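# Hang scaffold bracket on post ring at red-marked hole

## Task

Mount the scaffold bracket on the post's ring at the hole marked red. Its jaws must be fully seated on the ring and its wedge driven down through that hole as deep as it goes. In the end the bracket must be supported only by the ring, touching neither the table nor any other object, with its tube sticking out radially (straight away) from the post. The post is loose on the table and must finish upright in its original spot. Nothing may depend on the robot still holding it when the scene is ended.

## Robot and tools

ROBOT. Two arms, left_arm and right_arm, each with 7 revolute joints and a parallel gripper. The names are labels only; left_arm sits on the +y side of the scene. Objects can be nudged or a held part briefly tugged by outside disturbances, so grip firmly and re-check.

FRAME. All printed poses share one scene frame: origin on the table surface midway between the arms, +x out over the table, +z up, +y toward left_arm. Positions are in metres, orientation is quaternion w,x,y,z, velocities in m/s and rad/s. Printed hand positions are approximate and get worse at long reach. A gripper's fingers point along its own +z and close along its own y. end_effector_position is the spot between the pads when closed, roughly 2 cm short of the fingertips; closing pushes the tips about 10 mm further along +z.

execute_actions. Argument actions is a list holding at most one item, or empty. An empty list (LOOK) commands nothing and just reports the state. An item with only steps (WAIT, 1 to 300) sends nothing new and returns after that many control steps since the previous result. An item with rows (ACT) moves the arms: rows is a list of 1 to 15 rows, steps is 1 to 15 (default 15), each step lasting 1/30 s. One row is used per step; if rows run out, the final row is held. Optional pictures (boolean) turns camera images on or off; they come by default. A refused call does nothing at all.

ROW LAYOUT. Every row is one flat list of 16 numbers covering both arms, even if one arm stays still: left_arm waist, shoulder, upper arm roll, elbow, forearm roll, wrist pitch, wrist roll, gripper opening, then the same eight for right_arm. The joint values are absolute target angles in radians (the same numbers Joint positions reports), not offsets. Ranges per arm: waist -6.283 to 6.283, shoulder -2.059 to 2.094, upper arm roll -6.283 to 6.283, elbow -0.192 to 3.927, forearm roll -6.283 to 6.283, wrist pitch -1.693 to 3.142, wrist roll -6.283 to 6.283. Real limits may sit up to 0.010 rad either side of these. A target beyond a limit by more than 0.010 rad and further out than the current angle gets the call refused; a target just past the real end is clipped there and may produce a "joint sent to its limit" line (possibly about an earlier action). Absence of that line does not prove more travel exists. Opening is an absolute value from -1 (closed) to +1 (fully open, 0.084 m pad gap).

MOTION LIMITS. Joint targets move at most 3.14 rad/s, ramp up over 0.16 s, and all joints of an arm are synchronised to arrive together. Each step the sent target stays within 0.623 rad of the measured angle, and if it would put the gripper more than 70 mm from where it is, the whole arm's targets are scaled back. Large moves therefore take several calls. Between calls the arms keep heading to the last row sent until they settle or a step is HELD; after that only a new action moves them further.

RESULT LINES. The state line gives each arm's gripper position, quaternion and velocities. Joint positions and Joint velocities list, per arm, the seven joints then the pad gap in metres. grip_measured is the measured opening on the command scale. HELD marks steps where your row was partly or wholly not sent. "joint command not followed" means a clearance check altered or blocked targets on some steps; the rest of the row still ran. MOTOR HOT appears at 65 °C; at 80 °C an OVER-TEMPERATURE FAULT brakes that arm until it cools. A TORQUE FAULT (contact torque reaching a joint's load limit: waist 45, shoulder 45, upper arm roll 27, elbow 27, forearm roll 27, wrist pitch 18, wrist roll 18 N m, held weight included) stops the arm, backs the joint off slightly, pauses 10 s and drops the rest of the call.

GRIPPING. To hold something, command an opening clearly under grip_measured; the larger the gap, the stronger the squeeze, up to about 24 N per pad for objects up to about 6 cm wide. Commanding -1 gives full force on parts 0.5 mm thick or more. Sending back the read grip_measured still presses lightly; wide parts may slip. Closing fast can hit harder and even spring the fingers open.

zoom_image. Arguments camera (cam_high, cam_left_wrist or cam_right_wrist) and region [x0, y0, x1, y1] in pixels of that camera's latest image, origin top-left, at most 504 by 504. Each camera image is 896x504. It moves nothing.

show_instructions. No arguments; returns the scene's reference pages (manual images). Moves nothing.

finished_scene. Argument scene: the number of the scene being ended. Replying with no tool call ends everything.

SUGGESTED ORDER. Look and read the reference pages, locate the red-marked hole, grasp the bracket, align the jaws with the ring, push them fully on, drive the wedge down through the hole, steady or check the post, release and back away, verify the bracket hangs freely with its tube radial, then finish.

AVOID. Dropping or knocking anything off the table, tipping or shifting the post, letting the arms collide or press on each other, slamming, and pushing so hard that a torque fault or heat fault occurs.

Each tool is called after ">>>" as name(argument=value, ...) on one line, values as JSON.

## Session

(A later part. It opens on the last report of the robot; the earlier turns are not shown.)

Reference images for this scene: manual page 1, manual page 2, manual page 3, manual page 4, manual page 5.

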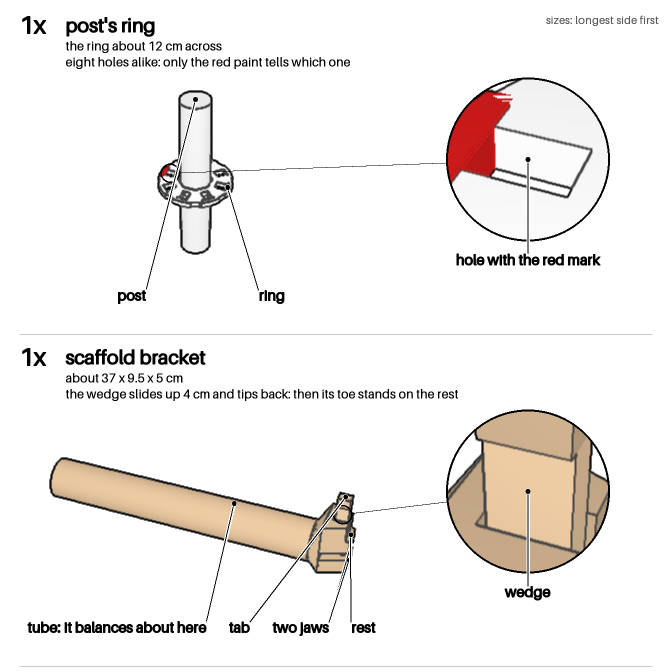

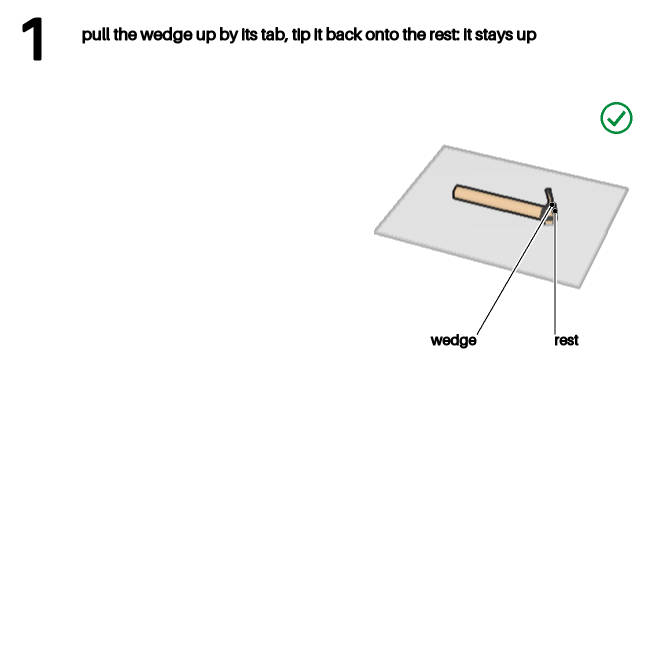

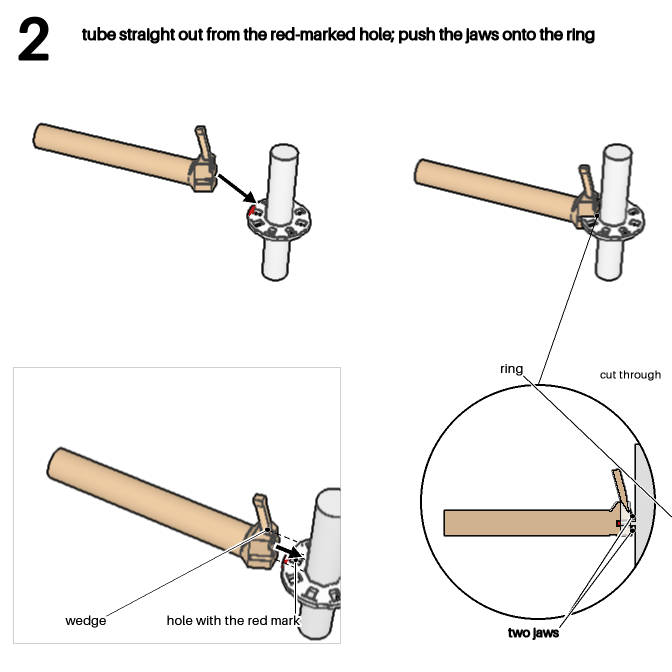

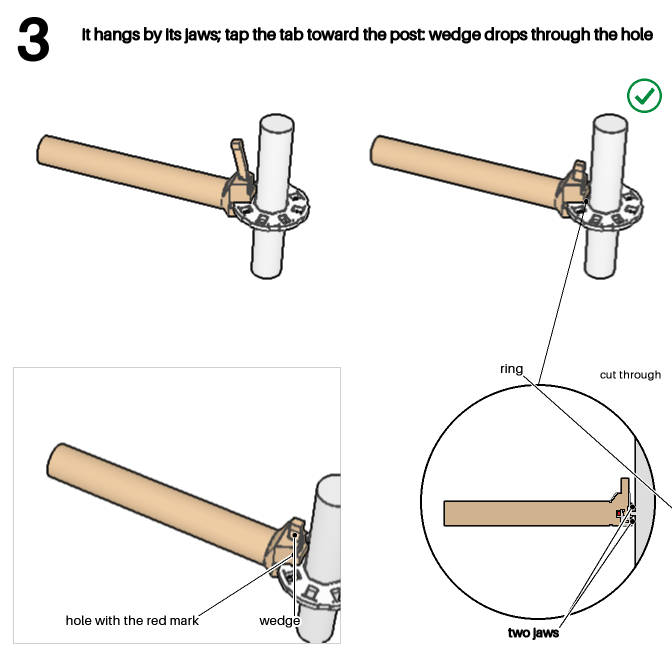

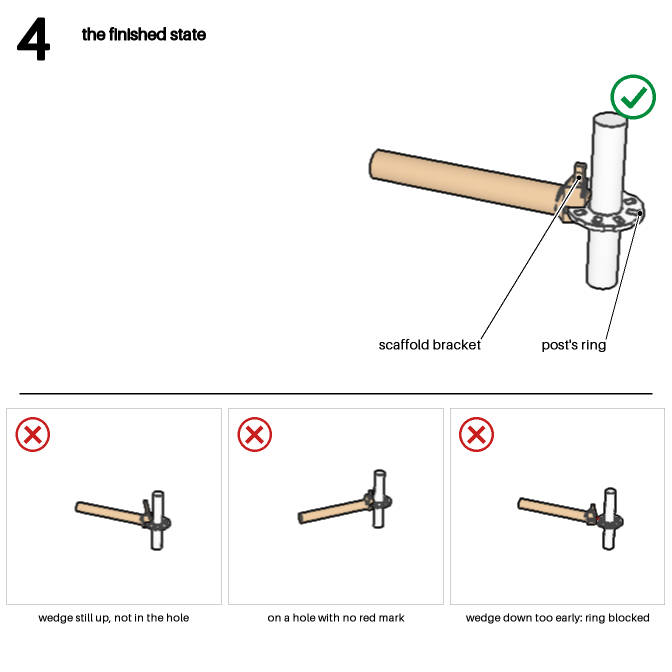

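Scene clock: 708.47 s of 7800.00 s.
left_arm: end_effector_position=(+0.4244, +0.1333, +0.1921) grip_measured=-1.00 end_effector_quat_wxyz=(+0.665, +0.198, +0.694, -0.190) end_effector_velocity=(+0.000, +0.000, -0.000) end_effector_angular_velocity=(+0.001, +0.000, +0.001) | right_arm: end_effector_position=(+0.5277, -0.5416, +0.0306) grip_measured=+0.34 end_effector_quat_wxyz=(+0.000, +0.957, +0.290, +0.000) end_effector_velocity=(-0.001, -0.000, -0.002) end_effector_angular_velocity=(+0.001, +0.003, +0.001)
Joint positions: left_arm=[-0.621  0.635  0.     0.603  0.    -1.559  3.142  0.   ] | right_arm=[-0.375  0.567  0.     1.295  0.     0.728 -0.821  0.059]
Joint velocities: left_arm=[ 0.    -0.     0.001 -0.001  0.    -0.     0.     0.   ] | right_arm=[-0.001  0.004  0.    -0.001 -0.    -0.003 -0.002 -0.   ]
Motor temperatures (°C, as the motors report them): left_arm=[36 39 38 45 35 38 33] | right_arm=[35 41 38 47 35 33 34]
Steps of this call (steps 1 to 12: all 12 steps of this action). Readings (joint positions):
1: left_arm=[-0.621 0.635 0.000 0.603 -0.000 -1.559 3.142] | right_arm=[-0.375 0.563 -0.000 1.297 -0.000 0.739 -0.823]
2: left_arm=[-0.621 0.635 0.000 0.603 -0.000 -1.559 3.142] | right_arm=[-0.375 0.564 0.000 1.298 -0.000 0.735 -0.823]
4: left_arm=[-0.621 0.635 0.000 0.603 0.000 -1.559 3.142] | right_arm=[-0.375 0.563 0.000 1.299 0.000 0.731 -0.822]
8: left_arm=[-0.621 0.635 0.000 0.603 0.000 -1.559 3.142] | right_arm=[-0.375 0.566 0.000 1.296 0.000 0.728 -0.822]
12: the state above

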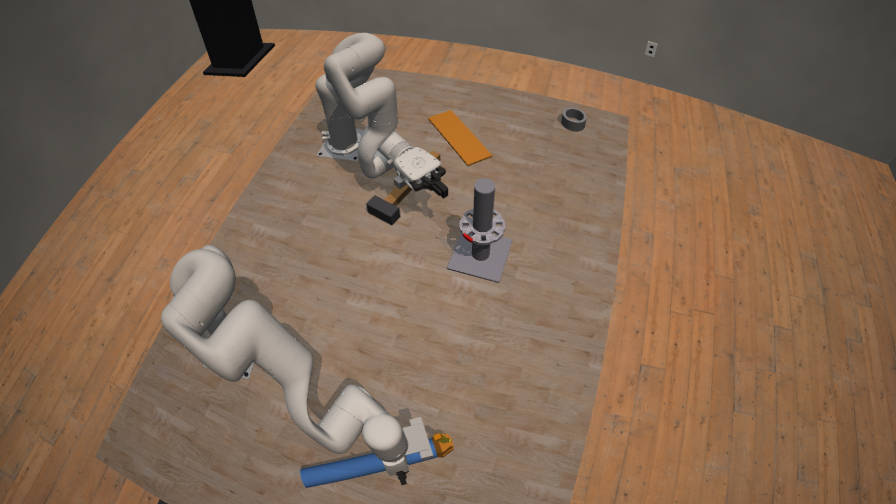

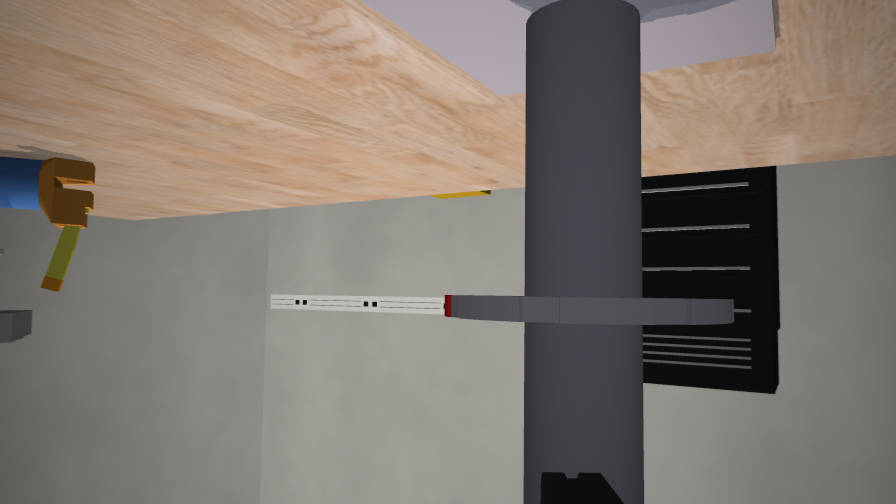

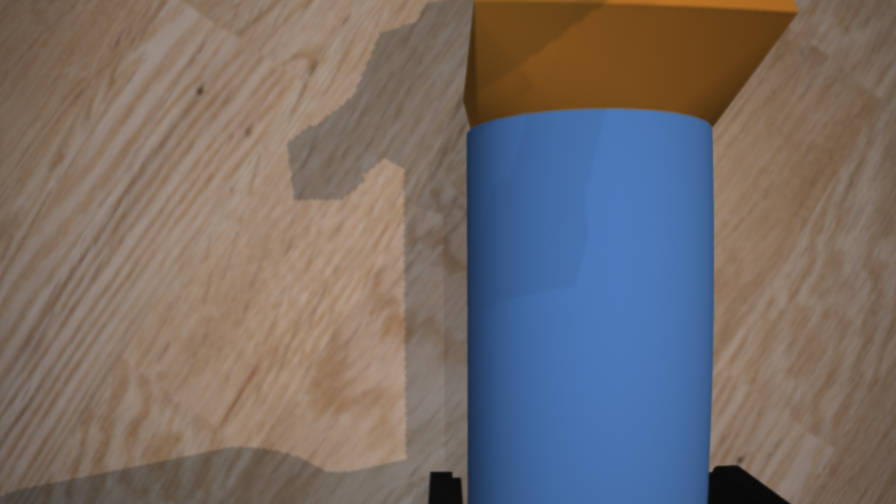

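>>> execute_actions(actions=[{"rows": [[-0.6207,0.6347,0,0.6034,0,-1.559,3.1416,-1, -0.3754,0.5677,0,1.2950,0,0.7273,-0.8214,0.25],[-0.6207,0.6347,0,0.6034,0,-1.559,3.1416,-1, -0.3754,0.5677,0,1.2950,0,0.7273,-0.8214,0.18],[-0.6207,0.6347,0,0.6034,0,-1.559,3.1416,-1, -0.3754,0.5677,0,1.2950,0,0.7273,-0.8214,0.12],[-0.6207,0.6347,0,0.6034,0,-1.559,3.1416,-1, -0.3754,0.5677,0,1.2950,0,0.7273,-0.8214,0.05],[-0.6207,0.6347,0,0.6034,0,-1.559,3.1416,-1, -0.3754,0.5677,0,1.2950,0,0.7273,-0.8214,-0.1],[-0.6207,0.6347,0,0.6034,0,-1.559,3.1416,-1, -0.3754,0.5677,0,1.2950,0,0.7273,-0.8214,-0.3],[-0.6207,0.6347,0,0.6034,0,-1.559,3.1416,-1, -0.3754,0.5677,0,1.2950,0,0.7273,-0.8214,-0.6],[-0.6207,0.6347,0,0.6034,0,-1.559,3.1416,-1, -0.3754,0.5677,0,1.2950,0,0.7273,-0.8214,-1]], "steps": 10}], pictures=false)

>>> execute_actions(actions=[{"rows": [[-0.6207,0.6347,0,0.6034,0,-1.559,3.1416,-1, -0.3753,0.5674,0,1.2951,0,0.7277,-0.8214,-1],[-0.6207,0.6347,0,0.6034,0,-1.559,3.1416,-1, -0.3747,0.5657,0,1.2959,0,0.7302,-0.8211,-1],[-0.6207,0.6347,0,0.6034,0,-1.559,3.1416,-1, -0.3732,0.5616,0,1.2977,0,0.7361,-0.8205,-1],[-0.6207,0.6347,0,0.6034,0,-1.559,3.1416,-1, -0.3703,0.5546,0,1.3009,0,0.7463,-0.8193,-1],[-0.6207,0.6347,0,0.6034,0,-1.559,3.1416,-1, -0.3658,0.5445,0,1.3054,0,0.7609,-0.8174,-1],[-0.6207,0.6347,0,0.6034,0,-1.559,3.1416,-1, -0.3595,0.5316,0,1.3112,0,0.7796,-0.8147,-1],[-0.6207,0.6347,0,0.6034,0,-1.559,3.1416,-1, -0.3510,0.5164,0,1.3181,0,0.8017,-0.8112,-1],[-0.6207,0.6347,0,0.6034,0,-1.559,3.1416,-1, -0.3403,0.4996,0,1.3257,0,0.8261,-0.8067,-1],[-0.6207,0.6347,0,0.6034,0,-1.559,3.1416,-1, -0.3273,0.4818,0,1.3337,0,0.8519,-0.8013,-1],[-0.6207,0.6347,0,0.6034,0,-1.559,3.1416,-1, -0.3119,0.4640,0,1.3417,0,0.8777,-0.7949,-1],[-0.6207,0.6347,0,0.6034,0,-1.559,3.1416,-1, -0.2943,0.4472,0,1.3493,0,0.9021,-0.7875,-1],[-0.6207,0.6347,0,0.6034,0,-1.559,3.1416,-1, -0.2742,0.4320,0,1.3562,0,0.9242,-0.7791,-1],[-0.6207,0.6347,0,0.6034,0,-1.559,3.1416,-1, -0.2519,0.4191,0,1.3620,0,0.9429,-0.7698,-1],[-0.6207,0.6347,0,0.6034,0,-1.559,3.1416,-1, -0.2275,0.4090,0,1.3665,0,0.9575,-0.7596,-1],[-0.6207,0.6347,0,0.6034,0,-1.559,3.1416,-1, -0.2011,0.4020,0,1.3697,0,0.9677,-0.7486,-1]], "steps": 15}], pictures=false)

>>> execute_actions(actions=[{"rows": [[-0.6207,0.6347,0,0.6034,0,-1.559,3.1416,-1, -0.1728,0.3979,0,1.3715,0,0.9736,-0.7368,-1],[-0.6207,0.6347,0,0.6034,0,-1.559,3.1416,-1, -0.1430,0.3962,0,1.3723,0,0.9761,-0.7243,-1],[-0.6207,0.6347,0,0.6034,0,-1.559,3.1416,-1, -0.1118,0.3959,0,1.3724,0,0.9765,-0.7113,-1],[-0.6207,0.6347,0,0.6034,0,-1.559,3.1416,-1, -0.0793,0.3959,0,1.3724,0,0.9765,-0.6977,-1],[-0.6207,0.6347,0,0.6034,0,-1.559,3.1416,-1, -0.0460,0.3959,0,1.3724,0,0.9765,-0.6838,-1],[-0.6207,0.6347,0,0.6034,0,-1.559,3.1416,-1, -0.0119,0.3959,0,1.3724,0,0.9765,-0.6696,-1],[-0.6207,0.6347,0,0.6034,0,-1.559,3.1416,-1, 0.0226,0.3959,0,1.3724,0,0.9765,-0.6551,-1],[-0.6207,0.6347,0,0.6034,0,-1.559,3.1416,-1, 0.0572,0.3959,0,1.3724,0,0.9765,-0.6407,-1],[-0.6207,0.6347,0,0.6034,0,-1.559,3.1416,-1, 0.0917,0.3959,0,1.3724,0,0.9765,-0.6262,-1],[-0.6207,0.6347,0,0.6034,0,-1.559,3.1416,-1, 0.1258,0.3959,0,1.3724,0,0.9765,-0.6120,-1],[-0.6207,0.6347,0,0.6034,0,-1.559,3.1416,-1, 0.1591,0.3959,0,1.3724,0,0.9765,-0.5981,-1],[-0.6207,0.6347,0,0.6034,0,-1.559,3.1416,-1, 0.1916,0.3959,0,1.3724,0,0.9765,-0.5845,-1],[-0.6207,0.6347,0,0.6034,0,-1.559,3.1416,-1, 0.2228,0.3959,0,1.3724,0,0.9765,-0.5715,-1],[-0.6207,0.6347,0,0.6034,0,-1.559,3.1416,-1, 0.2526,0.3959,0,1.3724,0,0.9765,-0.5590,-1],[-0.6207,0.6347,0,0.6034,0,-1.559,3.1416,-1, 0.2809,0.3959,0,1.3724,0,0.9765,-0.5472,-1]], "steps": 15}], pictures=false)

>>> execute_actions(actions=[{"rows": [[-0.6207,0.6347,0,0.6034,0,-1.559,3.1416,-1, 0.3073,0.3959,0,1.3724,0,0.9765,-0.5362,-1],[-0.6207,0.6347,0,0.6034,0,-1.559,3.1416,-1, 0.3317,0.3959,0,1.3724,0,0.9765,-0.5260,-1],[-0.6207,0.6347,0,0.6034,0,-1.559,3.1416,-1, 0.3540,0.3959,0,1.3724,0,0.9765,-0.5167,-1],[-0.6207,0.6347,0,0.6034,0,-1.559,3.1416,-1, 0.3741,0.3959,0,1.3724,0,0.9765,-0.5083,-1],[-0.6207,0.6347,0,0.6034,0,-1.559,3.1416,-1, 0.3917,0.3959,0,1.3724,0,0.9765,-0.5009,-1],[-0.6207,0.6347,0,0.6034,0,-1.559,3.1416,-1, 0.4071,0.3959,0,1.3724,0,0.9765,-0.4945,-1],[-0.6207,0.6347,0,0.6034,0,-1.559,3.1416,-1, 0.4201,0.3959,0,1.3724,0,0.9765,-0.4891,-1],[-0.6207,0.6347,0,0.6034,0,-1.559,3.1416,-1, 0.4308,0.3959,0,1.3724,0,0.9765,-0.4846,-1],[-0.6207,0.6347,0,0.6034,0,-1.559,3.1416,-1, 0.4393,0.3959,0,1.3724,0,0.9765,-0.4811,-1],[-0.6207,0.6347,0,0.6034,0,-1.559,3.1416,-1, 0.4456,0.3959,0,1.3724,0,0.9765,-0.4784,-1],[-0.6207,0.6347,0,0.6034,0,-1.559,3.1416,-1, 0.4501,0.3959,0,1.3724,0,0.9765,-0.4765,-1],[-0.6207,0.6347,0,0.6034,0,-1.559,3.1416,-1, 0.4530,0.3959,0,1.3724,0,0.9765,-0.4753,-1],[-0.6207,0.6347,0,0.6034,0,-1.559,3.1416,-1, 0.4545,0.3959,0,1.3724,0,0.9765,-0.4747,-1],[-0.6207,0.6347,0,0.6034,0,-1.559,3.1416,-1, 0.4552,0.3959,0,1.3724,0,0.9765,-0.4744,-1]], "steps": 15}], pictures=false)

>>> execute_actions(actions=[{"rows": [[-0.6207,0.6347,0,0.6034,0,-1.559,3.1416,-1, 0.4552,0.3959,0,1.3724,0,0.9765,-0.4744,-1]], "steps": 12}])

Scene clock: 787.67 s of 7800.00 s.
left_arm: end_effector_position=(+0.4244, +0.1333, +0.1921) grip_measured=-1.00 end_effector_quat_wxyz=(+0.665, +0.198, +0.694, -0.190) end_effector_velocity=(+0.000, -0.000, +0.001) end_effector_angular_velocity=(-0.000, -0.002, -0.000) | right_arm: end_effector_position=(+0.5273, -0.5404, +0.0300) grip_measured=+0.13 end_effector_quat_wxyz=(-0.001, +0.957, +0.291, -0.000) end_effector_velocity=(+0.000, -0.000, -0.000) end_effector_angular_velocity=(+0.000, -0.001, -0.003)
Joint positions: left_arm=[-0.621  0.635 -0.     0.603  0.    -1.559  3.142  0.   ] | right_arm=[-0.375  0.567  0.001  1.295  0.     0.728 -0.822  0.05 ]
Joint velocities: left_arm=[-0.001 -0.     0.002  0.002 -0.     0.     0.     0.   ] | right_arm=[ 0.     0.    -0.001  0.     0.001 -0.001  0.002  0.   ]
Motor temperatures (°C, as the motors report them): left_arm=[36 39 38 45 35 38 33] | right_arm=[35 41 38 46 35 33 34]
Steps of this call (steps 1 to 15: the robot went on to your last target; steps 16 to 90: nothing new was sent; then 75.87 s passed at rest; steps 91 to 100: all 10 steps of this action). Readings (joint positions):
91: left_arm=[-0.621 0.635 0.000 0.603 0.000 -1.559 3.142] | right_arm=[-0.375 0.568 0.000 1.295 -0.000 0.727 -0.821]
92: left_arm=[-0.621 0.635 -0.000 0.603 0.000 -1.559 3.142] | right_arm=[-0.375 0.567 0.000 1.295 0.000 0.728 -0.821]
94: left_arm=[-0.621 0.635 0.000 0.603 0.000 -1.559 3.142] | right_arm=[-0.375 0.567 0.001 1.294 0.000 0.729 -0.822]
98: left_arm=[-0.621 0.635 0.000 0.603 -0.000 -1.559 3.142] | right_arm=[-0.375 0.567 0.001 1.294 0.000 0.728 -0.822]
100: the state above

Scene clock: 788.17 s of 7800.00 s.
left_arm: end_effector_position=(+0.4244, +0.1333, +0.1921) grip_measured=-1.00 end_effector_quat_wxyz=(+0.665, +0.198, +0.694, -0.190) end_effector_velocity=(-0.000, -0.000, +0.000) end_effector_angular_velocity=(-0.001, -0.000, -0.001) | right_arm: end_effector_position=(+0.5423, -0.4919, +0.1091) grip_measured=+0.13 end_effector_quat_wxyz=(+0.002, +0.949, +0.315, +0.003) end_effector_velocity=(+0.069, +0.346, +0.301) end_effector_angular_velocity=(-0.002, -0.112, +0.374)
Joint positions: left_arm=[-0.621  0.635  0.     0.603  0.    -1.559  3.142  0.   ] | right_arm=[-0.283  0.443 -0.002  1.353 -0.     0.903 -0.782  0.05 ]
Joint velocities: left_arm=[-0.  0. -0.  0.  0. -0. -0.  0.] | right_arm=[ 0.595 -0.451  0.023  0.223  0.003  0.563  0.239  0.   ]
Motor temperatures (°C, as the motors report them): left_arm=[36 39 38 45 35 38 33] | right_arm=[35 41 38 47 35 33 34]
Steps of this call (steps 1 to 15: all 15 steps of this action). Readings (joint positions):
1: left_arm=[-0.621 0.635 -0.000 0.603 0.000 -1.559 3.142] | right_arm=[-0.375 0.567 0.001 1.295 0.000 0.728 -0.822]
2: left_arm=[-0.621 0.635 -0.000 0.603 -0.000 -1.559 3.142] | right_arm=[-0.375 0.567 0.001 1.295 0.000 0.728 -0.822]
4: left_arm=[-0.621 0.635 -0.000 0.603 0.000 -1.559 3.142] | right_arm=[-0.374 0.567 0.000 1.295 0.000 0.730 -0.821]
8: left_arm=[-0.621 0.635 -0.000 0.603 -0.000 -1.559 3.142] | right_arm=[-0.367 0.551 -0.004 1.299 -0.000 0.765 -0.816]
15: the state above

Scene clock: 788.67 s of 7800.00 s.
left_arm: end_effector_position=(+0.4244, +0.1333, +0.1921) grip_measured=-1.00 end_effector_quat_wxyz=(+0.665, +0.198, +0.694, -0.190) end_effector_velocity=(-0.000, +0.000, -0.000) end_effector_angular_velocity=(+0.002, +0.001, +0.000) | right_arm: end_effector_position=(+0.5269, -0.2760, +0.1361) grip_measured=+0.13 end_effector_quat_wxyz=(-0.000, +0.908, +0.419, -0.001) end_effector_velocity=(-0.102, +0.424, +0.009) end_effector_angular_velocity=(+0.000, -0.013, +0.449)
Joint positions: left_arm=[-0.621  0.635 -0.     0.603  0.    -1.559  3.142  0.   ] | right_arm=[ 0.099  0.398  0.001  1.371  0.     0.975 -0.624  0.05 ]
Joint velocities: left_arm=[-0.    -0.     0.001 -0.001 -0.     0.     0.001  0.   ] | right_arm=[ 0.778 -0.01  -0.004  0.009 -0.     0.006  0.325 -0.   ]
Motor temperatures (°C, as the motors report them): left_arm=[36 39 38 45 35 38 33] | right_arm=[35 41 38 47 35 33 34]
Steps of this call (steps 1 to 15: all 15 steps of this action). Readings (joint positions):
1: left_arm=[-0.621 0.635 0.000 0.603 -0.000 -1.559 3.142] | right_arm=[-0.262 0.430 -0.001 1.360 -0.000 0.921 -0.773]
2: left_arm=[-0.621 0.635 -0.000 0.603 0.000 -1.559 3.142] | right_arm=[-0.239 0.418 -0.000 1.365 0.000 0.936 -0.764]
4: left_arm=[-0.621 0.635 -0.000 0.603 -0.000 -1.559 3.142] | right_arm=[-0.189 0.405 0.001 1.370 0.000 0.956 -0.744]
8: left_arm=[-0.621 0.635 -0.000 0.603 -0.000 -1.559 3.142] | right_arm=[-0.084 0.401 0.003 1.369 0.000 0.971 -0.701]
15: the state above

Scene clock: 789.17 s of 7800.00 s.
left_arm: end_effector_position=(+0.4244, +0.1333, +0.1921) grip_measured=-1.00 end_effector_quat_wxyz=(+0.665, +0.198, +0.694, -0.190) end_effector_velocity=(+0.001, +0.000, +0.000) end_effector_angular_velocity=(-0.001, -0.000, +0.001) | right_arm: end_effector_position=(+0.4481, -0.0934, +0.1403) grip_measured=+0.13 end_effector_quat_wxyz=(-0.002, +0.859, +0.512, +0.003) end_effector_velocity=(-0.050, +0.120, +0.041) end_effector_angular_velocity=(+0.063, -0.077, +0.142)
Joint positions: left_arm=[-0.621  0.635  0.     0.603 -0.    -1.559  3.142  0.   ] | right_arm=[ 0.444  0.395  0.009  1.376  0.001  0.975 -0.482  0.05 ]
Joint velocities: left_arm=[ 0.001  0.    -0.     0.001 -0.     0.    -0.     0.   ] | right_arm=[ 0.207 -0.038  0.017  0.046  0.002 -0.016  0.079  0.   ]
Motor temperatures (°C, as the motors report them): left_arm=[36 39 38 45 35 38 33] | right_arm=[35 41 38 47 35 33 34]
Steps of this call (steps 1 to 15: all 15 steps of this action). Readings (joint positions):
1: left_arm=[-0.621 0.635 -0.000 0.603 -0.000 -1.559 3.142] | right_arm=[0.125 0.398 0.001 1.371 0.000 0.975 -0.613]
2: left_arm=[-0.621 0.635 0.000 0.603 0.000 -1.559 3.142] | right_arm=[0.151 0.398 0.001 1.371 0.000 0.975 -0.602]
4: left_arm=[-0.621 0.635 -0.000 0.603 -0.000 -1.559 3.142] | right_arm=[0.203 0.397 0.001 1.371 0.000 0.976 -0.580]
8: left_arm=[-0.621 0.635 0.000 0.603 -0.000 -1.559 3.142] | right_arm=[0.306 0.399 -0.001 1.368 -0.000 0.978 -0.537]
15: the state above

Scene clock: 789.57 s of 7800.00 s.
left_arm: end_effector_position=(+0.4244, +0.1333, +0.1921) grip_measured=-1.00 end_effector_quat_wxyz=(+0.665, +0.198, +0.694, -0.190) end_effector_velocity=(-0.001, +0.000, -0.001) end_effector_angular_velocity=(+0.002, +0.002, -0.001) | right_arm: end_effector_position=(+0.4462, -0.0936, +0.1382) grip_measured=+0.13 end_effector_quat_wxyz=(-0.000, +0.860, +0.511, +0.000) end_effector_velocity=(-0.013, +0.025, +0.005) end_effector_angular_velocity=(+0.020, -0.004, +0.041)
Joint positions: left_arm=[-0.621  0.635  0.     0.603  0.    -1.559  3.142  0.   ] | right_arm=[ 0.455  0.396  0.001  1.373  0.     0.976 -0.475  0.05 ]
Joint velocities: left_arm=[-0.    -0.     0.    -0.002  0.001  0.     0.     0.   ] | right_arm=[ 0.021 -0.004  0.026  0.006  0.005 -0.005  0.002  0.   ]
Motor temperatures (°C, as the motors report them): left_arm=[36 39 38 45 35 38 33] | right_arm=[35 41 38 47 35 33 34]
Steps of this call (steps 1 to 12: all 12 steps of this action). Readings (joint positions):
1: left_arm=[-0.621 0.635 0.000 0.603 -0.000 -1.559 3.142] | right_arm=[0.449 0.394 0.009 1.377 0.001 0.974 -0.480]
2: left_arm=[-0.621 0.635 -0.000 0.603 -0.000 -1.559 3.142] | right_arm=[0.451 0.393 0.006 1.377 0.001 0.974 -0.478]
4: left_arm=[-0.621 0.635 -0.000 0.603 0.000 -1.559 3.142] | right_arm=[0.451 0.394 -0.001 1.375 -0.000 0.975 -0.476]
8: left_arm=[-0.621 0.635 0.000 0.603 -0.000 -1.559 3.142] | right_arm=[0.450 0.396 -0.006 1.372 -0.001 0.976 -0.475]
12: the state above

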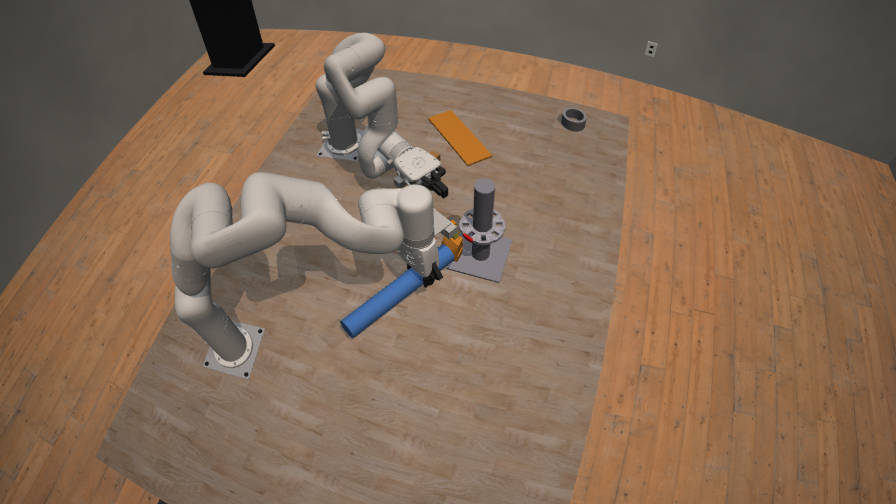

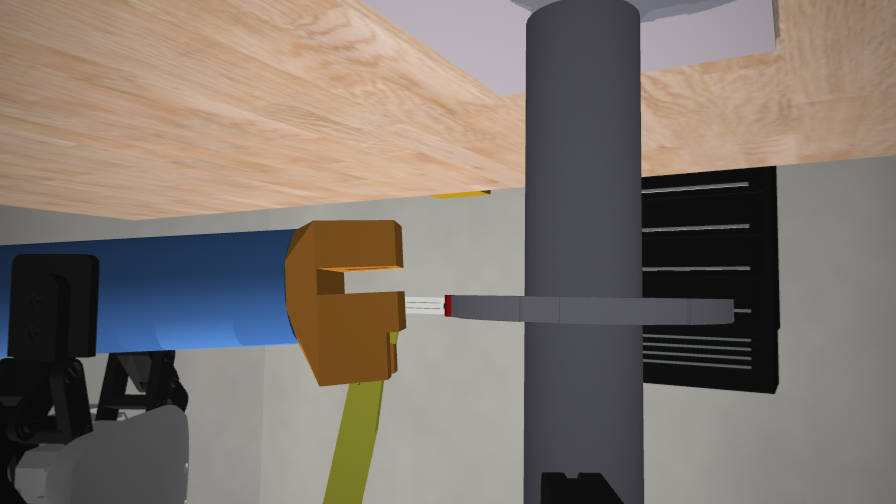

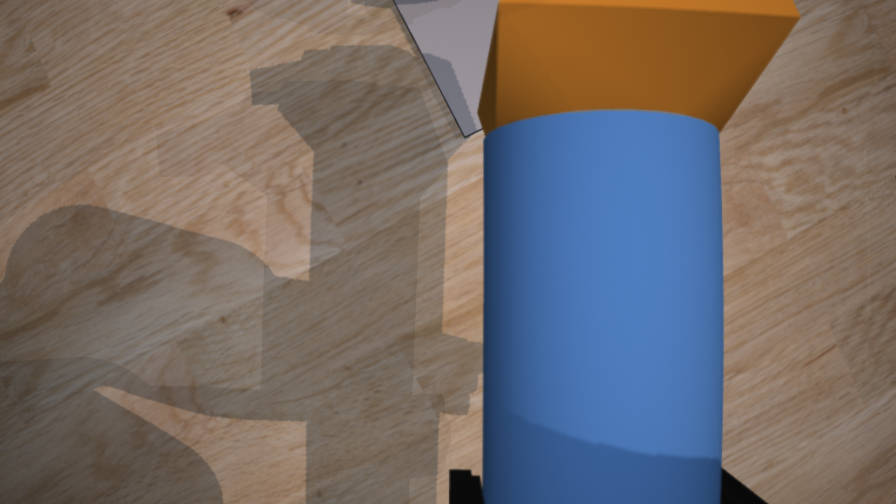

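>>> execute_actions(actions=[])

Scene clock: 810.17 s of 7800.00 s.
left_arm: end_effector_position=(+0.4244, +0.1333, +0.1921) grip_measured=-1.00 end_effector_quat_wxyz=(+0.665, +0.198, +0.694, -0.190) end_effector_velocity=(+0.000, +0.001, +0.000) end_effector_angular_velocity=(-0.001, -0.000, +0.001) | right_arm: end_effector_position=(+0.4461, -0.0937, +0.1380) grip_measured=+0.13 end_effector_quat_wxyz=(-0.000, +0.860, +0.511, -0.000) end_effector_velocity=(+0.000, +0.000, +0.000) end_effector_angular_velocity=(+0.001, -0.000, +0.000)
Joint positions: left_arm=[-0.621  0.635 -0.     0.603  0.    -1.559  3.142  0.   ] | right_arm=[ 0.455  0.396 -0.     1.372  0.     0.977 -0.474  0.05 ]
Joint velocities: left_arm=[ 0.001 -0.     0.     0.001 -0.    -0.    -0.001  0.   ] | right_arm=[-0.    -0.     0.     0.     0.001 -0.    -0.001  0.   ]
Motor temperatures (°C, as the motors report them): left_arm=[36 39 38 45 35 38 33] | right_arm=[35 42 38 50 35 33 34]
Steps of this call (steps 1 to 15: the robot went on to your last target; steps 16 to 90: nothing new was sent; then 17.60 s passed at rest). Readings (joint positions):
1: left_arm=[-0.621 0.635 0.000 0.603 0.000 -1.559 3.142] | right_arm=[0.455 0.396 0.001 1.373 0.000 0.976 -0.475]
2: left_arm=[-0.621 0.635 -0.000 0.603 -0.000 -1.559 3.142] | right_arm=[0.455 0.396 0.001 1.373 0.000 0.976 -0.474]
4: left_arm=[-0.621 0.635 0.000 0.603 -0.000 -1.559 3.142] | right_arm=[0.455 0.396 0.000 1.373 0.000 0.976 -0.474]
8: left_arm=[-0.621 0.635 0.000 0.603 0.000 -1.559 3.142] | right_arm=[0.455 0.396 -0.001 1.372 -0.000 0.977 -0.474]
90: the state above
All arms were judged still, so your last target was given up. Only a new action makes them travel on or press farther. Fingers that are still opening or closing keep moving.

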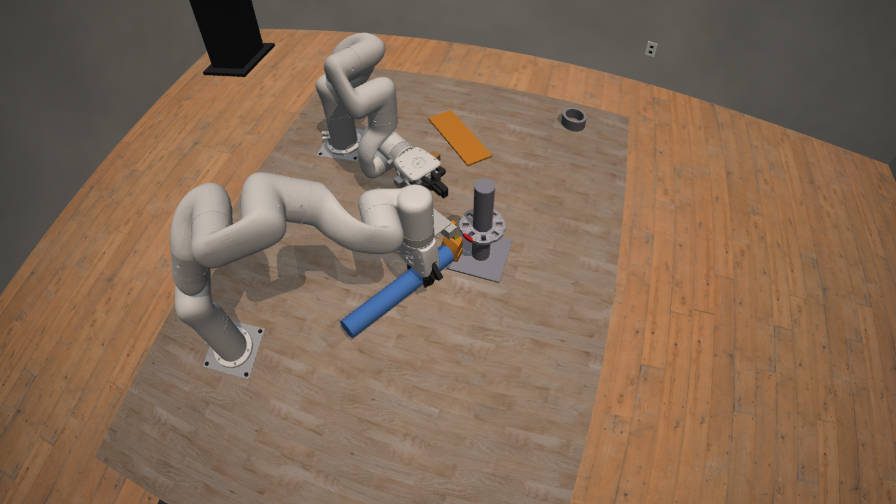

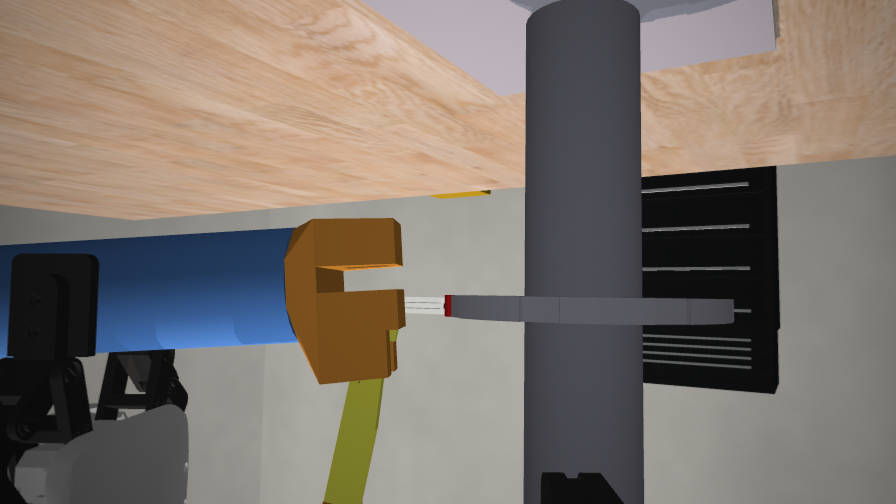

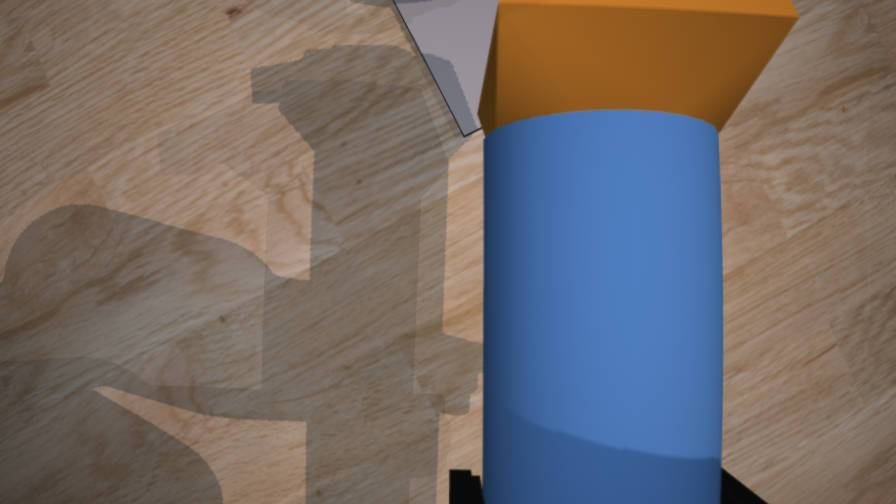

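>>> zoom_image(camera="cam_left_wrist", region=[0, 200, 500, 400])

>>> zoom_image(camera="cam_left_wrist", region=[280, 210, 480, 390])

Region (0, 200, 500, 400) of cam_left_wrist's 896x504 image, scaled by 1.008, with more detail than that image has; it fills the top 202 rows of this view, and the rest is white.

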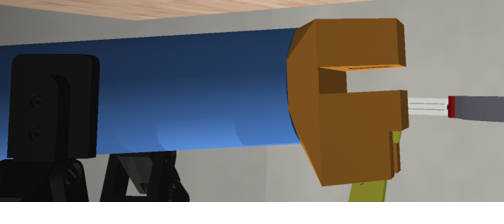

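Region (280, 210, 480, 390) of cam_left_wrist's 896x504 image, scaled by 2.520, with more detail than that image has; it fills the top 454 rows of this view, and the rest is white.

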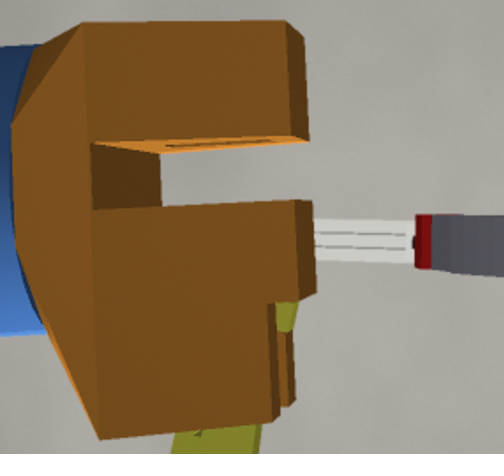

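>>> execute_actions(actions=[{"rows": [[-0.6207,0.6347,0,0.6034,0,-1.559,3.1416,-1, 0.4552,0.3957,0,1.3720,0.0002,0.9760,-0.4746,-1],[-0.6207,0.6347,0,0.6034,0,-1.559,3.1416,-1, 0.4549,0.3944,0,1.3698,0.0013,0.9733,-0.4755,-1],[-0.6207,0.6347,0,0.6034,0,-1.559,3.1416,-1, 0.4542,0.3914,0,1.3648,0.0039,0.9672,-0.4777,-1],[-0.6207,0.6347,0,0.6034,0,-1.559,3.1416,-1, 0.4531,0.3868,0,1.3570,0.0079,0.9576,-0.4811,-1],[-0.6207,0.6347,0,0.6034,0,-1.559,3.1416,-1, 0.4518,0.3809,0,1.3470,0.0131,0.9453,-0.4854,-1],[-0.6207,0.6347,0,0.6034,0,-1.559,3.1416,-1, 0.4503,0.3743,0,1.3358,0.0189,0.9315,-0.4903,-1],[-0.6207,0.6347,0,0.6034,0,-1.559,3.1416,-1, 0.4488,0.3676,0,1.3245,0.0246,0.9177,-0.4952,-1],[-0.6207,0.6347,0,0.6034,0,-1.559,3.1416,-1, 0.4475,0.3617,0,1.3145,0.0298,0.9054,-0.4995,-1],[-0.6207,0.6347,0,0.6034,0,-1.559,3.1416,-1, 0.4464,0.3571,0,1.3067,0.0338,0.8958,-0.5029,-1],[-0.6207,0.6347,0,0.6034,0,-1.559,3.1416,-1, 0.4457,0.3541,0,1.3017,0.0364,0.8897,-0.5051,-1],[-0.6207,0.6347,0,0.6034,0,-1.559,3.1416,-1, 0.4454,0.3528,0,1.2995,0.0375,0.8870,-0.5060,-1],[-0.6207,0.6347,0,0.6034,0,-1.559,3.1416,-1, 0.4454,0.3526,0,1.2991,0.0377,0.8865,-0.5062,-1]], "steps": 15}], pictures=false)

>>> execute_actions(actions=[{"rows": [[-0.6207,0.6347,0,0.6034,0,-1.559,3.1416,-1, 0.4454,0.3526,0,1.2991,0.0377,0.8865,-0.5062,-1]], "steps": 12}])

>>> zoom_image(camera="cam_left_wrist", region=[280, 230, 480, 410])

Scene clock: 902.23 s of 7800.00 s.
left_arm: end_effector_position=(+0.4244, +0.1333, +0.1921) grip_measured=-1.00 end_effector_quat_wxyz=(+0.665, +0.198, +0.694, -0.190) end_effector_velocity=(-0.000, -0.000, +0.000) end_effector_angular_velocity=(-0.000, +0.000, -0.001) | right_arm: end_effector_position=(+0.4465, -0.0940, +0.1403) grip_measured=+0.13 end_effector_quat_wxyz=(-0.015, +0.860, +0.510, +0.028) end_effector_velocity=(-0.001, +0.002, +0.000) end_effector_angular_velocity=(+0.040, -0.025, +0.004)
Joint positions: left_arm=[-0.621  0.635 -0.     0.603  0.    -1.559  3.142  0.   ] | right_arm=[ 0.446  0.355 -0.     1.304  0.035  0.892 -0.504  0.05 ]
Joint velocities: left_arm=[-0. -0.  0.  0.  0.  0. -0.  0.] | right_arm=[-0.005 -0.027  0.003 -0.05   0.026 -0.065 -0.023 -0.   ]
Motor temperatures (°C, as the motors report them): left_arm=[36 39 38 45 35 38 33] | right_arm=[35 43 38 52 35 34 34]
Steps of this call (steps 1 to 90: nothing new was sent; then 88.57 s passed at rest; steps 91 to 105: all 15 steps of this action). Readings (joint positions):
91: left_arm=[-0.621 0.635 0.000 0.603 0.000 -1.559 3.142] | right_arm=[0.455 0.396 -0.000 1.372 0.000 0.976 -0.474]
92: left_arm=[-0.621 0.635 0.000 0.603 0.000 -1.559 3.142] | right_arm=[0.455 0.396 -0.000 1.372 0.000 0.976 -0.474]
94: left_arm=[-0.621 0.635 -0.000 0.603 0.000 -1.559 3.142] | right_arm=[0.455 0.395 0.000 1.370 0.001 0.973 -0.476]
98: left_arm=[-0.621 0.635 -0.000 0.603 0.000 -1.559 3.142] | right_arm=[0.452 0.381 0.000 1.346 0.013 0.945 -0.486]
105: the state above

Scene clock: 902.63 s of 7800.00 s.
left_arm: end_effector_position=(+0.4244, +0.1333, +0.1921) grip_measured=-1.00 end_effector_quat_wxyz=(+0.665, +0.198, +0.694, -0.190) end_effector_velocity=(-0.001, -0.000, -0.001) end_effector_angular_velocity=(+0.001, +0.002, -0.002) | right_arm: end_effector_position=(+0.4462, -0.0937, +0.1401) grip_measured=+0.13 end_effector_quat_wxyz=(-0.016, +0.860, +0.510, +0.029) end_effector_velocity=(-0.000, -0.000, -0.000) end_effector_angular_velocity=(-0.000, +0.000, -0.001)
Joint positions: left_arm=[-0.621  0.635 -0.     0.603  0.    -1.559  3.142  0.   ] | right_arm=[ 0.445  0.353 -0.     1.299  0.038  0.887 -0.506  0.05 ]
Joint velocities: left_arm=[-0.     0.    -0.001 -0.003  0.    -0.     0.     0.   ] | right_arm=[ 0.    -0.001 -0.001 -0.001 -0.    -0.     0.001 -0.   ]
Motor temperatures (°C, as the motors report them): left_arm=[36 39 38 45 35 38 33] | right_arm=[35 43 38 52 35 34 34]
Steps of this call (steps 1 to 12: all 12 steps of this action). Readings (joint positions):
1: left_arm=[-0.621 0.635 -0.000 0.603 -0.000 -1.559 3.142] | right_arm=[0.446 0.354 -0.000 1.302 0.036 0.890 -0.505]
2: left_arm=[-0.621 0.635 0.000 0.603 0.000 -1.559 3.142] | right_arm=[0.446 0.354 -0.000 1.301 0.037 0.889 -0.505]
4: left_arm=[-0.621 0.635 0.000 0.603 0.000 -1.559 3.142] | right_arm=[0.446 0.353 0.000 1.300 0.037 0.888 -0.506]
8: left_arm=[-0.621 0.635 0.000 0.603 -0.000 -1.559 3.142] | right_arm=[0.446 0.353 0.000 1.299 0.038 0.887 -0.506]
12: the state above

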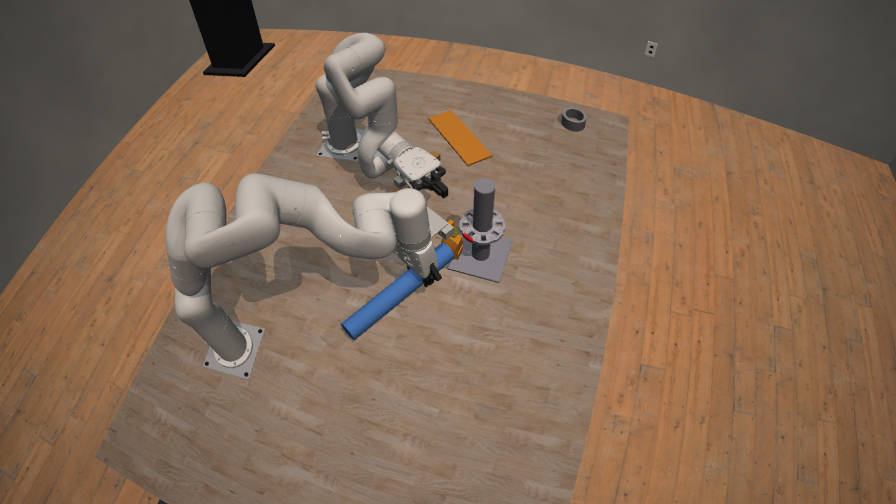

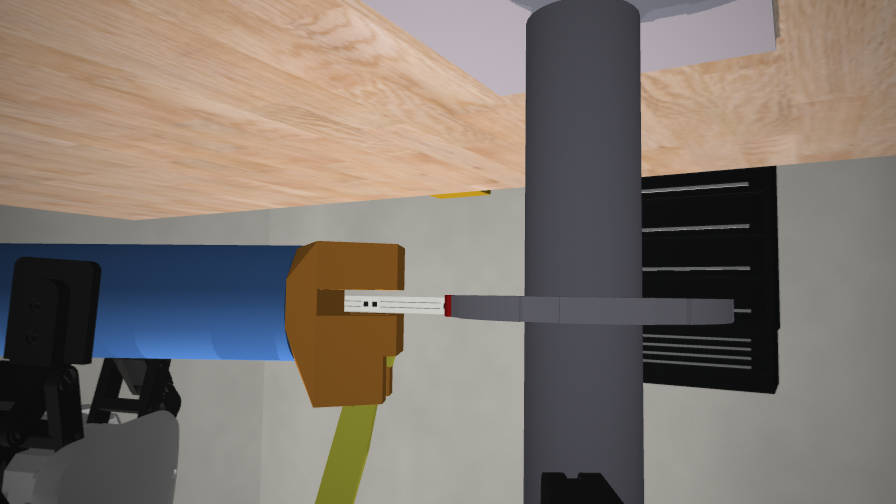

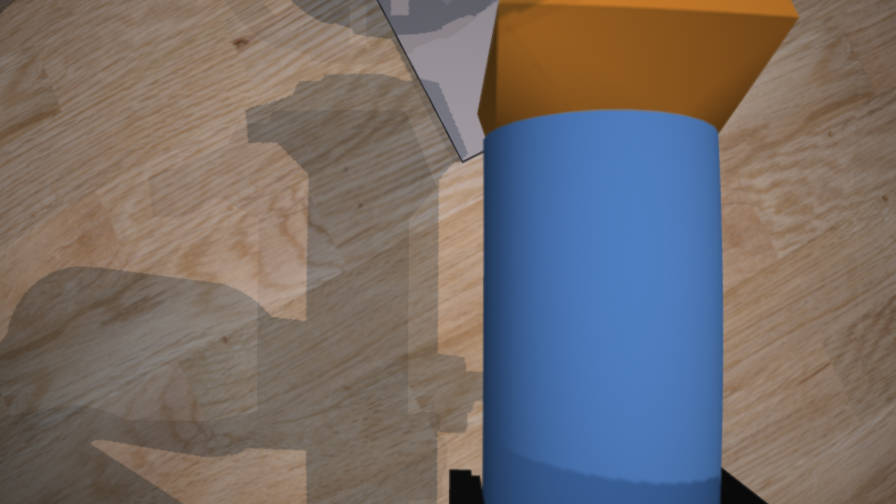

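Region (280, 230, 480, 410) of cam_left_wrist's 896x504 image, scaled by 2.520, with more detail than that image has; it fills the top 454 rows of this view, and the rest is white.

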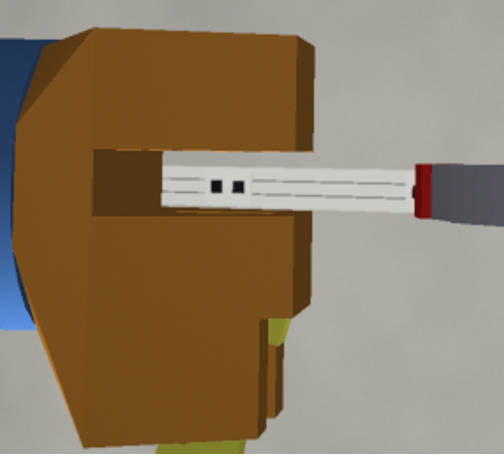

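>>> execute_actions(actions=[{"rows": [[-0.6207,0.6347,0,0.6034,0,-1.559,3.1416,-1, 0.4455,0.3528,0,1.2994,0.0377,0.8865,-0.5062,-1],[-0.6207,0.6347,0,0.6034,0,-1.559,3.1416,-1, 0.4458,0.3539,0,1.3010,0.0379,0.8868,-0.5059,-1],[-0.6207,0.6347,0,0.6034,0,-1.559,3.1416,-1, 0.4465,0.3565,0,1.3047,0.0382,0.8874,-0.5053,-1],[-0.6207,0.6347,0,0.6034,0,-1.559,3.1416,-1, 0.4477,0.3606,0,1.3104,0.0387,0.8883,-0.5044,-1],[-0.6207,0.6347,0,0.6034,0,-1.559,3.1416,-1, 0.4492,0.3657,0,1.3177,0.0393,0.8894,-0.5032,-1],[-0.6207,0.6347,0,0.6034,0,-1.559,3.1416,-1, 0.4509,0.3716,0,1.3260,0.0400,0.8907,-0.5019,-1],[-0.6207,0.6347,0,0.6034,0,-1.559,3.1416,-1, 0.4525,0.3774,0,1.3343,0.0407,0.8920,-0.5005,-1],[-0.6207,0.6347,0,0.6034,0,-1.559,3.1416,-1, 0.4540,0.3825,0,1.3416,0.0413,0.8931,-0.4993,-1],[-0.6207,0.6347,0,0.6034,0,-1.559,3.1416,-1, 0.4552,0.3866,0,1.3473,0.0418,0.8940,-0.4984,-1],[-0.6207,0.6347,0,0.6034,0,-1.559,3.1416,-1, 0.4559,0.3892,0,1.3510,0.0421,0.8946,-0.4978,-1],[-0.6207,0.6347,0,0.6034,0,-1.559,3.1416,-1, 0.4562,0.3903,0,1.3526,0.0423,0.8949,-0.4975,-1],[-0.6207,0.6347,0,0.6034,0,-1.559,3.1416,-1, 0.4563,0.3905,0,1.3529,0.0423,0.8949,-0.4975,-1]], "steps": 15}], pictures=false)

>>> execute_actions(actions=[{"rows": [[-0.6207,0.6347,0,0.6034,0,-1.559,3.1416,-1, 0.4563,0.3905,0,1.3529,0.0423,0.8949,-0.4975,-1]], "steps": 12}])

>>> zoom_image(camera="cam_left_wrist", region=[340, 260, 480, 350])

Scene clock: 951.50 s of 7800.00 s.
left_arm: end_effector_position=(+0.4244, +0.1333, +0.1921) grip_measured=-1.00 end_effector_quat_wxyz=(+0.665, +0.198, +0.694, -0.190) end_effector_velocity=(-0.000, -0.000, +0.000) end_effector_angular_velocity=(+0.001, -0.001, -0.001) | right_arm: end_effector_position=(+0.4527, -0.0804, +0.1400) grip_measured=+0.13 end_effector_quat_wxyz=(-0.019, +0.859, +0.510, +0.033) end_effector_velocity=(+0.005, +0.004, -0.001) end_effector_angular_velocity=(+0.000, +0.002, -0.008)
Joint positions: left_arm=[-0.621  0.635  0.     0.603  0.    -1.559  3.142  0.   ] | right_arm=[ 0.456  0.389  0.001  1.35   0.042  0.894 -0.498  0.05 ]
Joint velocities: left_arm=[-0.001  0.     0.001  0.     0.    -0.     0.001  0.   ] | right_arm=[ 0.005  0.023 -0.006  0.031  0.003  0.009  0.006  0.   ]
Motor temperatures (°C, as the motors report them): left_arm=[36 39 38 45 35 38 33] | right_arm=[35 43 38 53 35 34 34]
Steps of this call (steps 1 to 15: the robot went on to your last target; steps 16 to 90: nothing new was sent; then 45.37 s passed at rest; steps 91 to 105: all 15 steps of this action). Readings (joint positions):
91: left_arm=[-0.621 0.635 -0.000 0.603 0.000 -1.559 3.142] | right_arm=[0.445 0.353 -0.000 1.299 0.038 0.887 -0.506]
92: left_arm=[-0.621 0.635 -0.000 0.603 -0.000 -1.559 3.142] | right_arm=[0.445 0.353 -0.000 1.299 0.038 0.887 -0.506]
94: left_arm=[-0.621 0.635 -0.000 0.603 -0.000 -1.559 3.142] | right_arm=[0.446 0.354 -0.000 1.301 0.038 0.887 -0.506]
98: left_arm=[-0.621 0.635 0.000 0.603 -0.000 -1.559 3.142] | right_arm=[0.449 0.366 -0.000 1.319 0.039 0.890 -0.503]
105: the state above

Scene clock: 951.90 s of 7800.00 s.
left_arm: end_effector_position=(+0.4244, +0.1333, +0.1921) grip_measured=-1.00 end_effector_quat_wxyz=(+0.665, +0.198, +0.694, -0.190) end_effector_velocity=(+0.001, +0.001, +0.000) end_effector_angular_velocity=(+0.000, -0.001, +0.002) | right_arm: end_effector_position=(+0.4535, -0.0803, +0.1401) grip_measured=+0.13 end_effector_quat_wxyz=(-0.019, +0.859, +0.510, +0.033) end_effector_velocity=(-0.001, +0.001, -0.001) end_effector_angular_velocity=(-0.000, +0.001, +0.000)
Joint positions: left_arm=[-0.621  0.635 -0.     0.603  0.    -1.559  3.142  0.   ] | right_arm=[ 0.456  0.39   0.     1.353  0.042  0.895 -0.498  0.05 ]
Joint velocities: left_arm=[ 0.001 -0.     0.001  0.001 -0.001  0.     0.     0.   ] | right_arm=[ 0.001  0.002  0.001  0.    -0.    -0.     0.001 -0.   ]
Motor temperatures (°C, as the motors report them): left_arm=[36 39 38 45 35 38 33] | right_arm=[35 43 38 53 35 34 34]
Steps of this call (steps 1 to 12: all 12 steps of this action). Readings (joint positions):
1: left_arm=[-0.621 0.635 0.000 0.603 -0.000 -1.559 3.142] | right_arm=[0.456 0.389 0.001 1.351 0.042 0.895 -0.498]
2: left_arm=[-0.621 0.635 0.000 0.603 -0.000 -1.559 3.142] | right_arm=[0.456 0.390 0.000 1.351 0.042 0.895 -0.498]
4: left_arm=[-0.621 0.635 0.000 0.603 0.000 -1.559 3.142] | right_arm=[0.456 0.390 -0.000 1.352 0.042 0.895 -0.498]
8: left_arm=[-0.621 0.635 0.000 0.603 -0.000 -1.559 3.142] | right_arm=[0.456 0.390 -0.000 1.353 0.042 0.895 -0.498]
12: the state above

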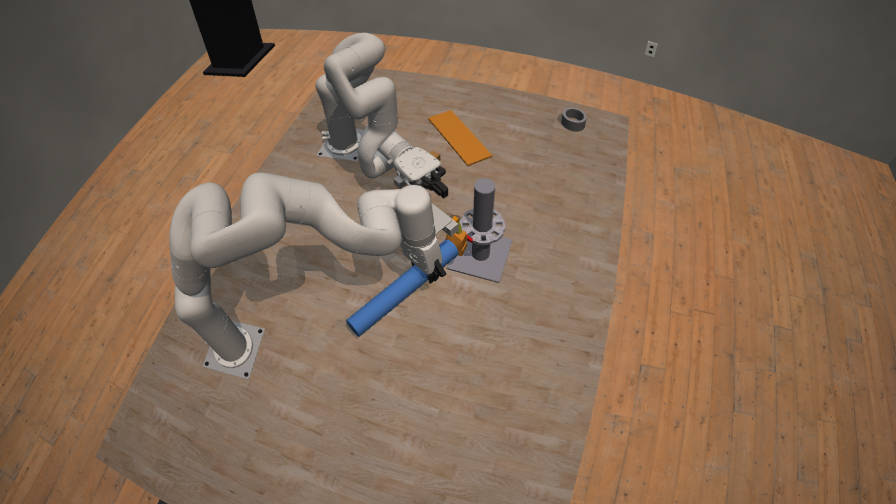

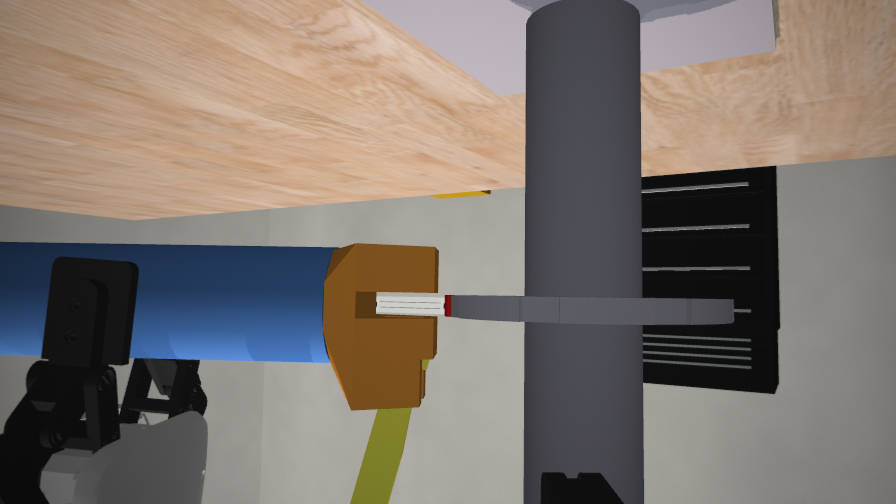

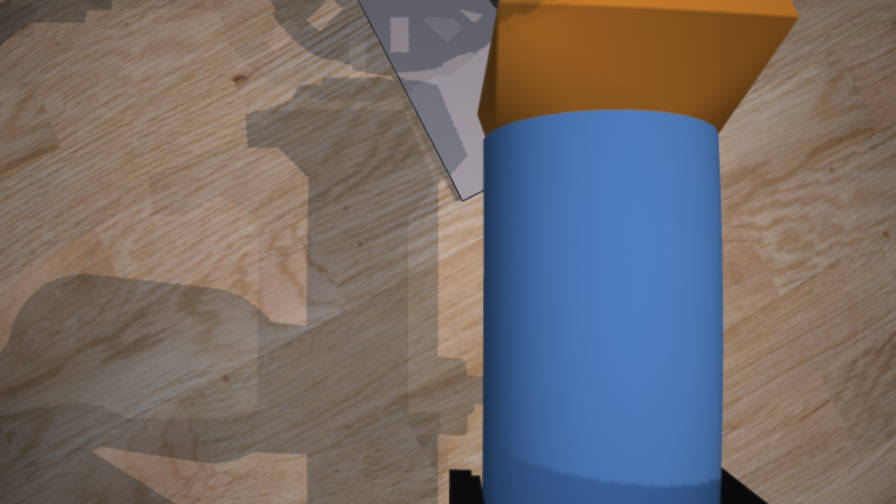

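Region (340, 260, 480, 350) of cam_left_wrist's 896x504 image, scaled by 3.600, with more detail than that image has; it fills the top 324 rows of this view, and the rest is white.

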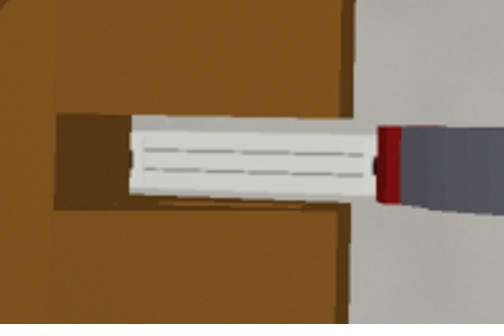

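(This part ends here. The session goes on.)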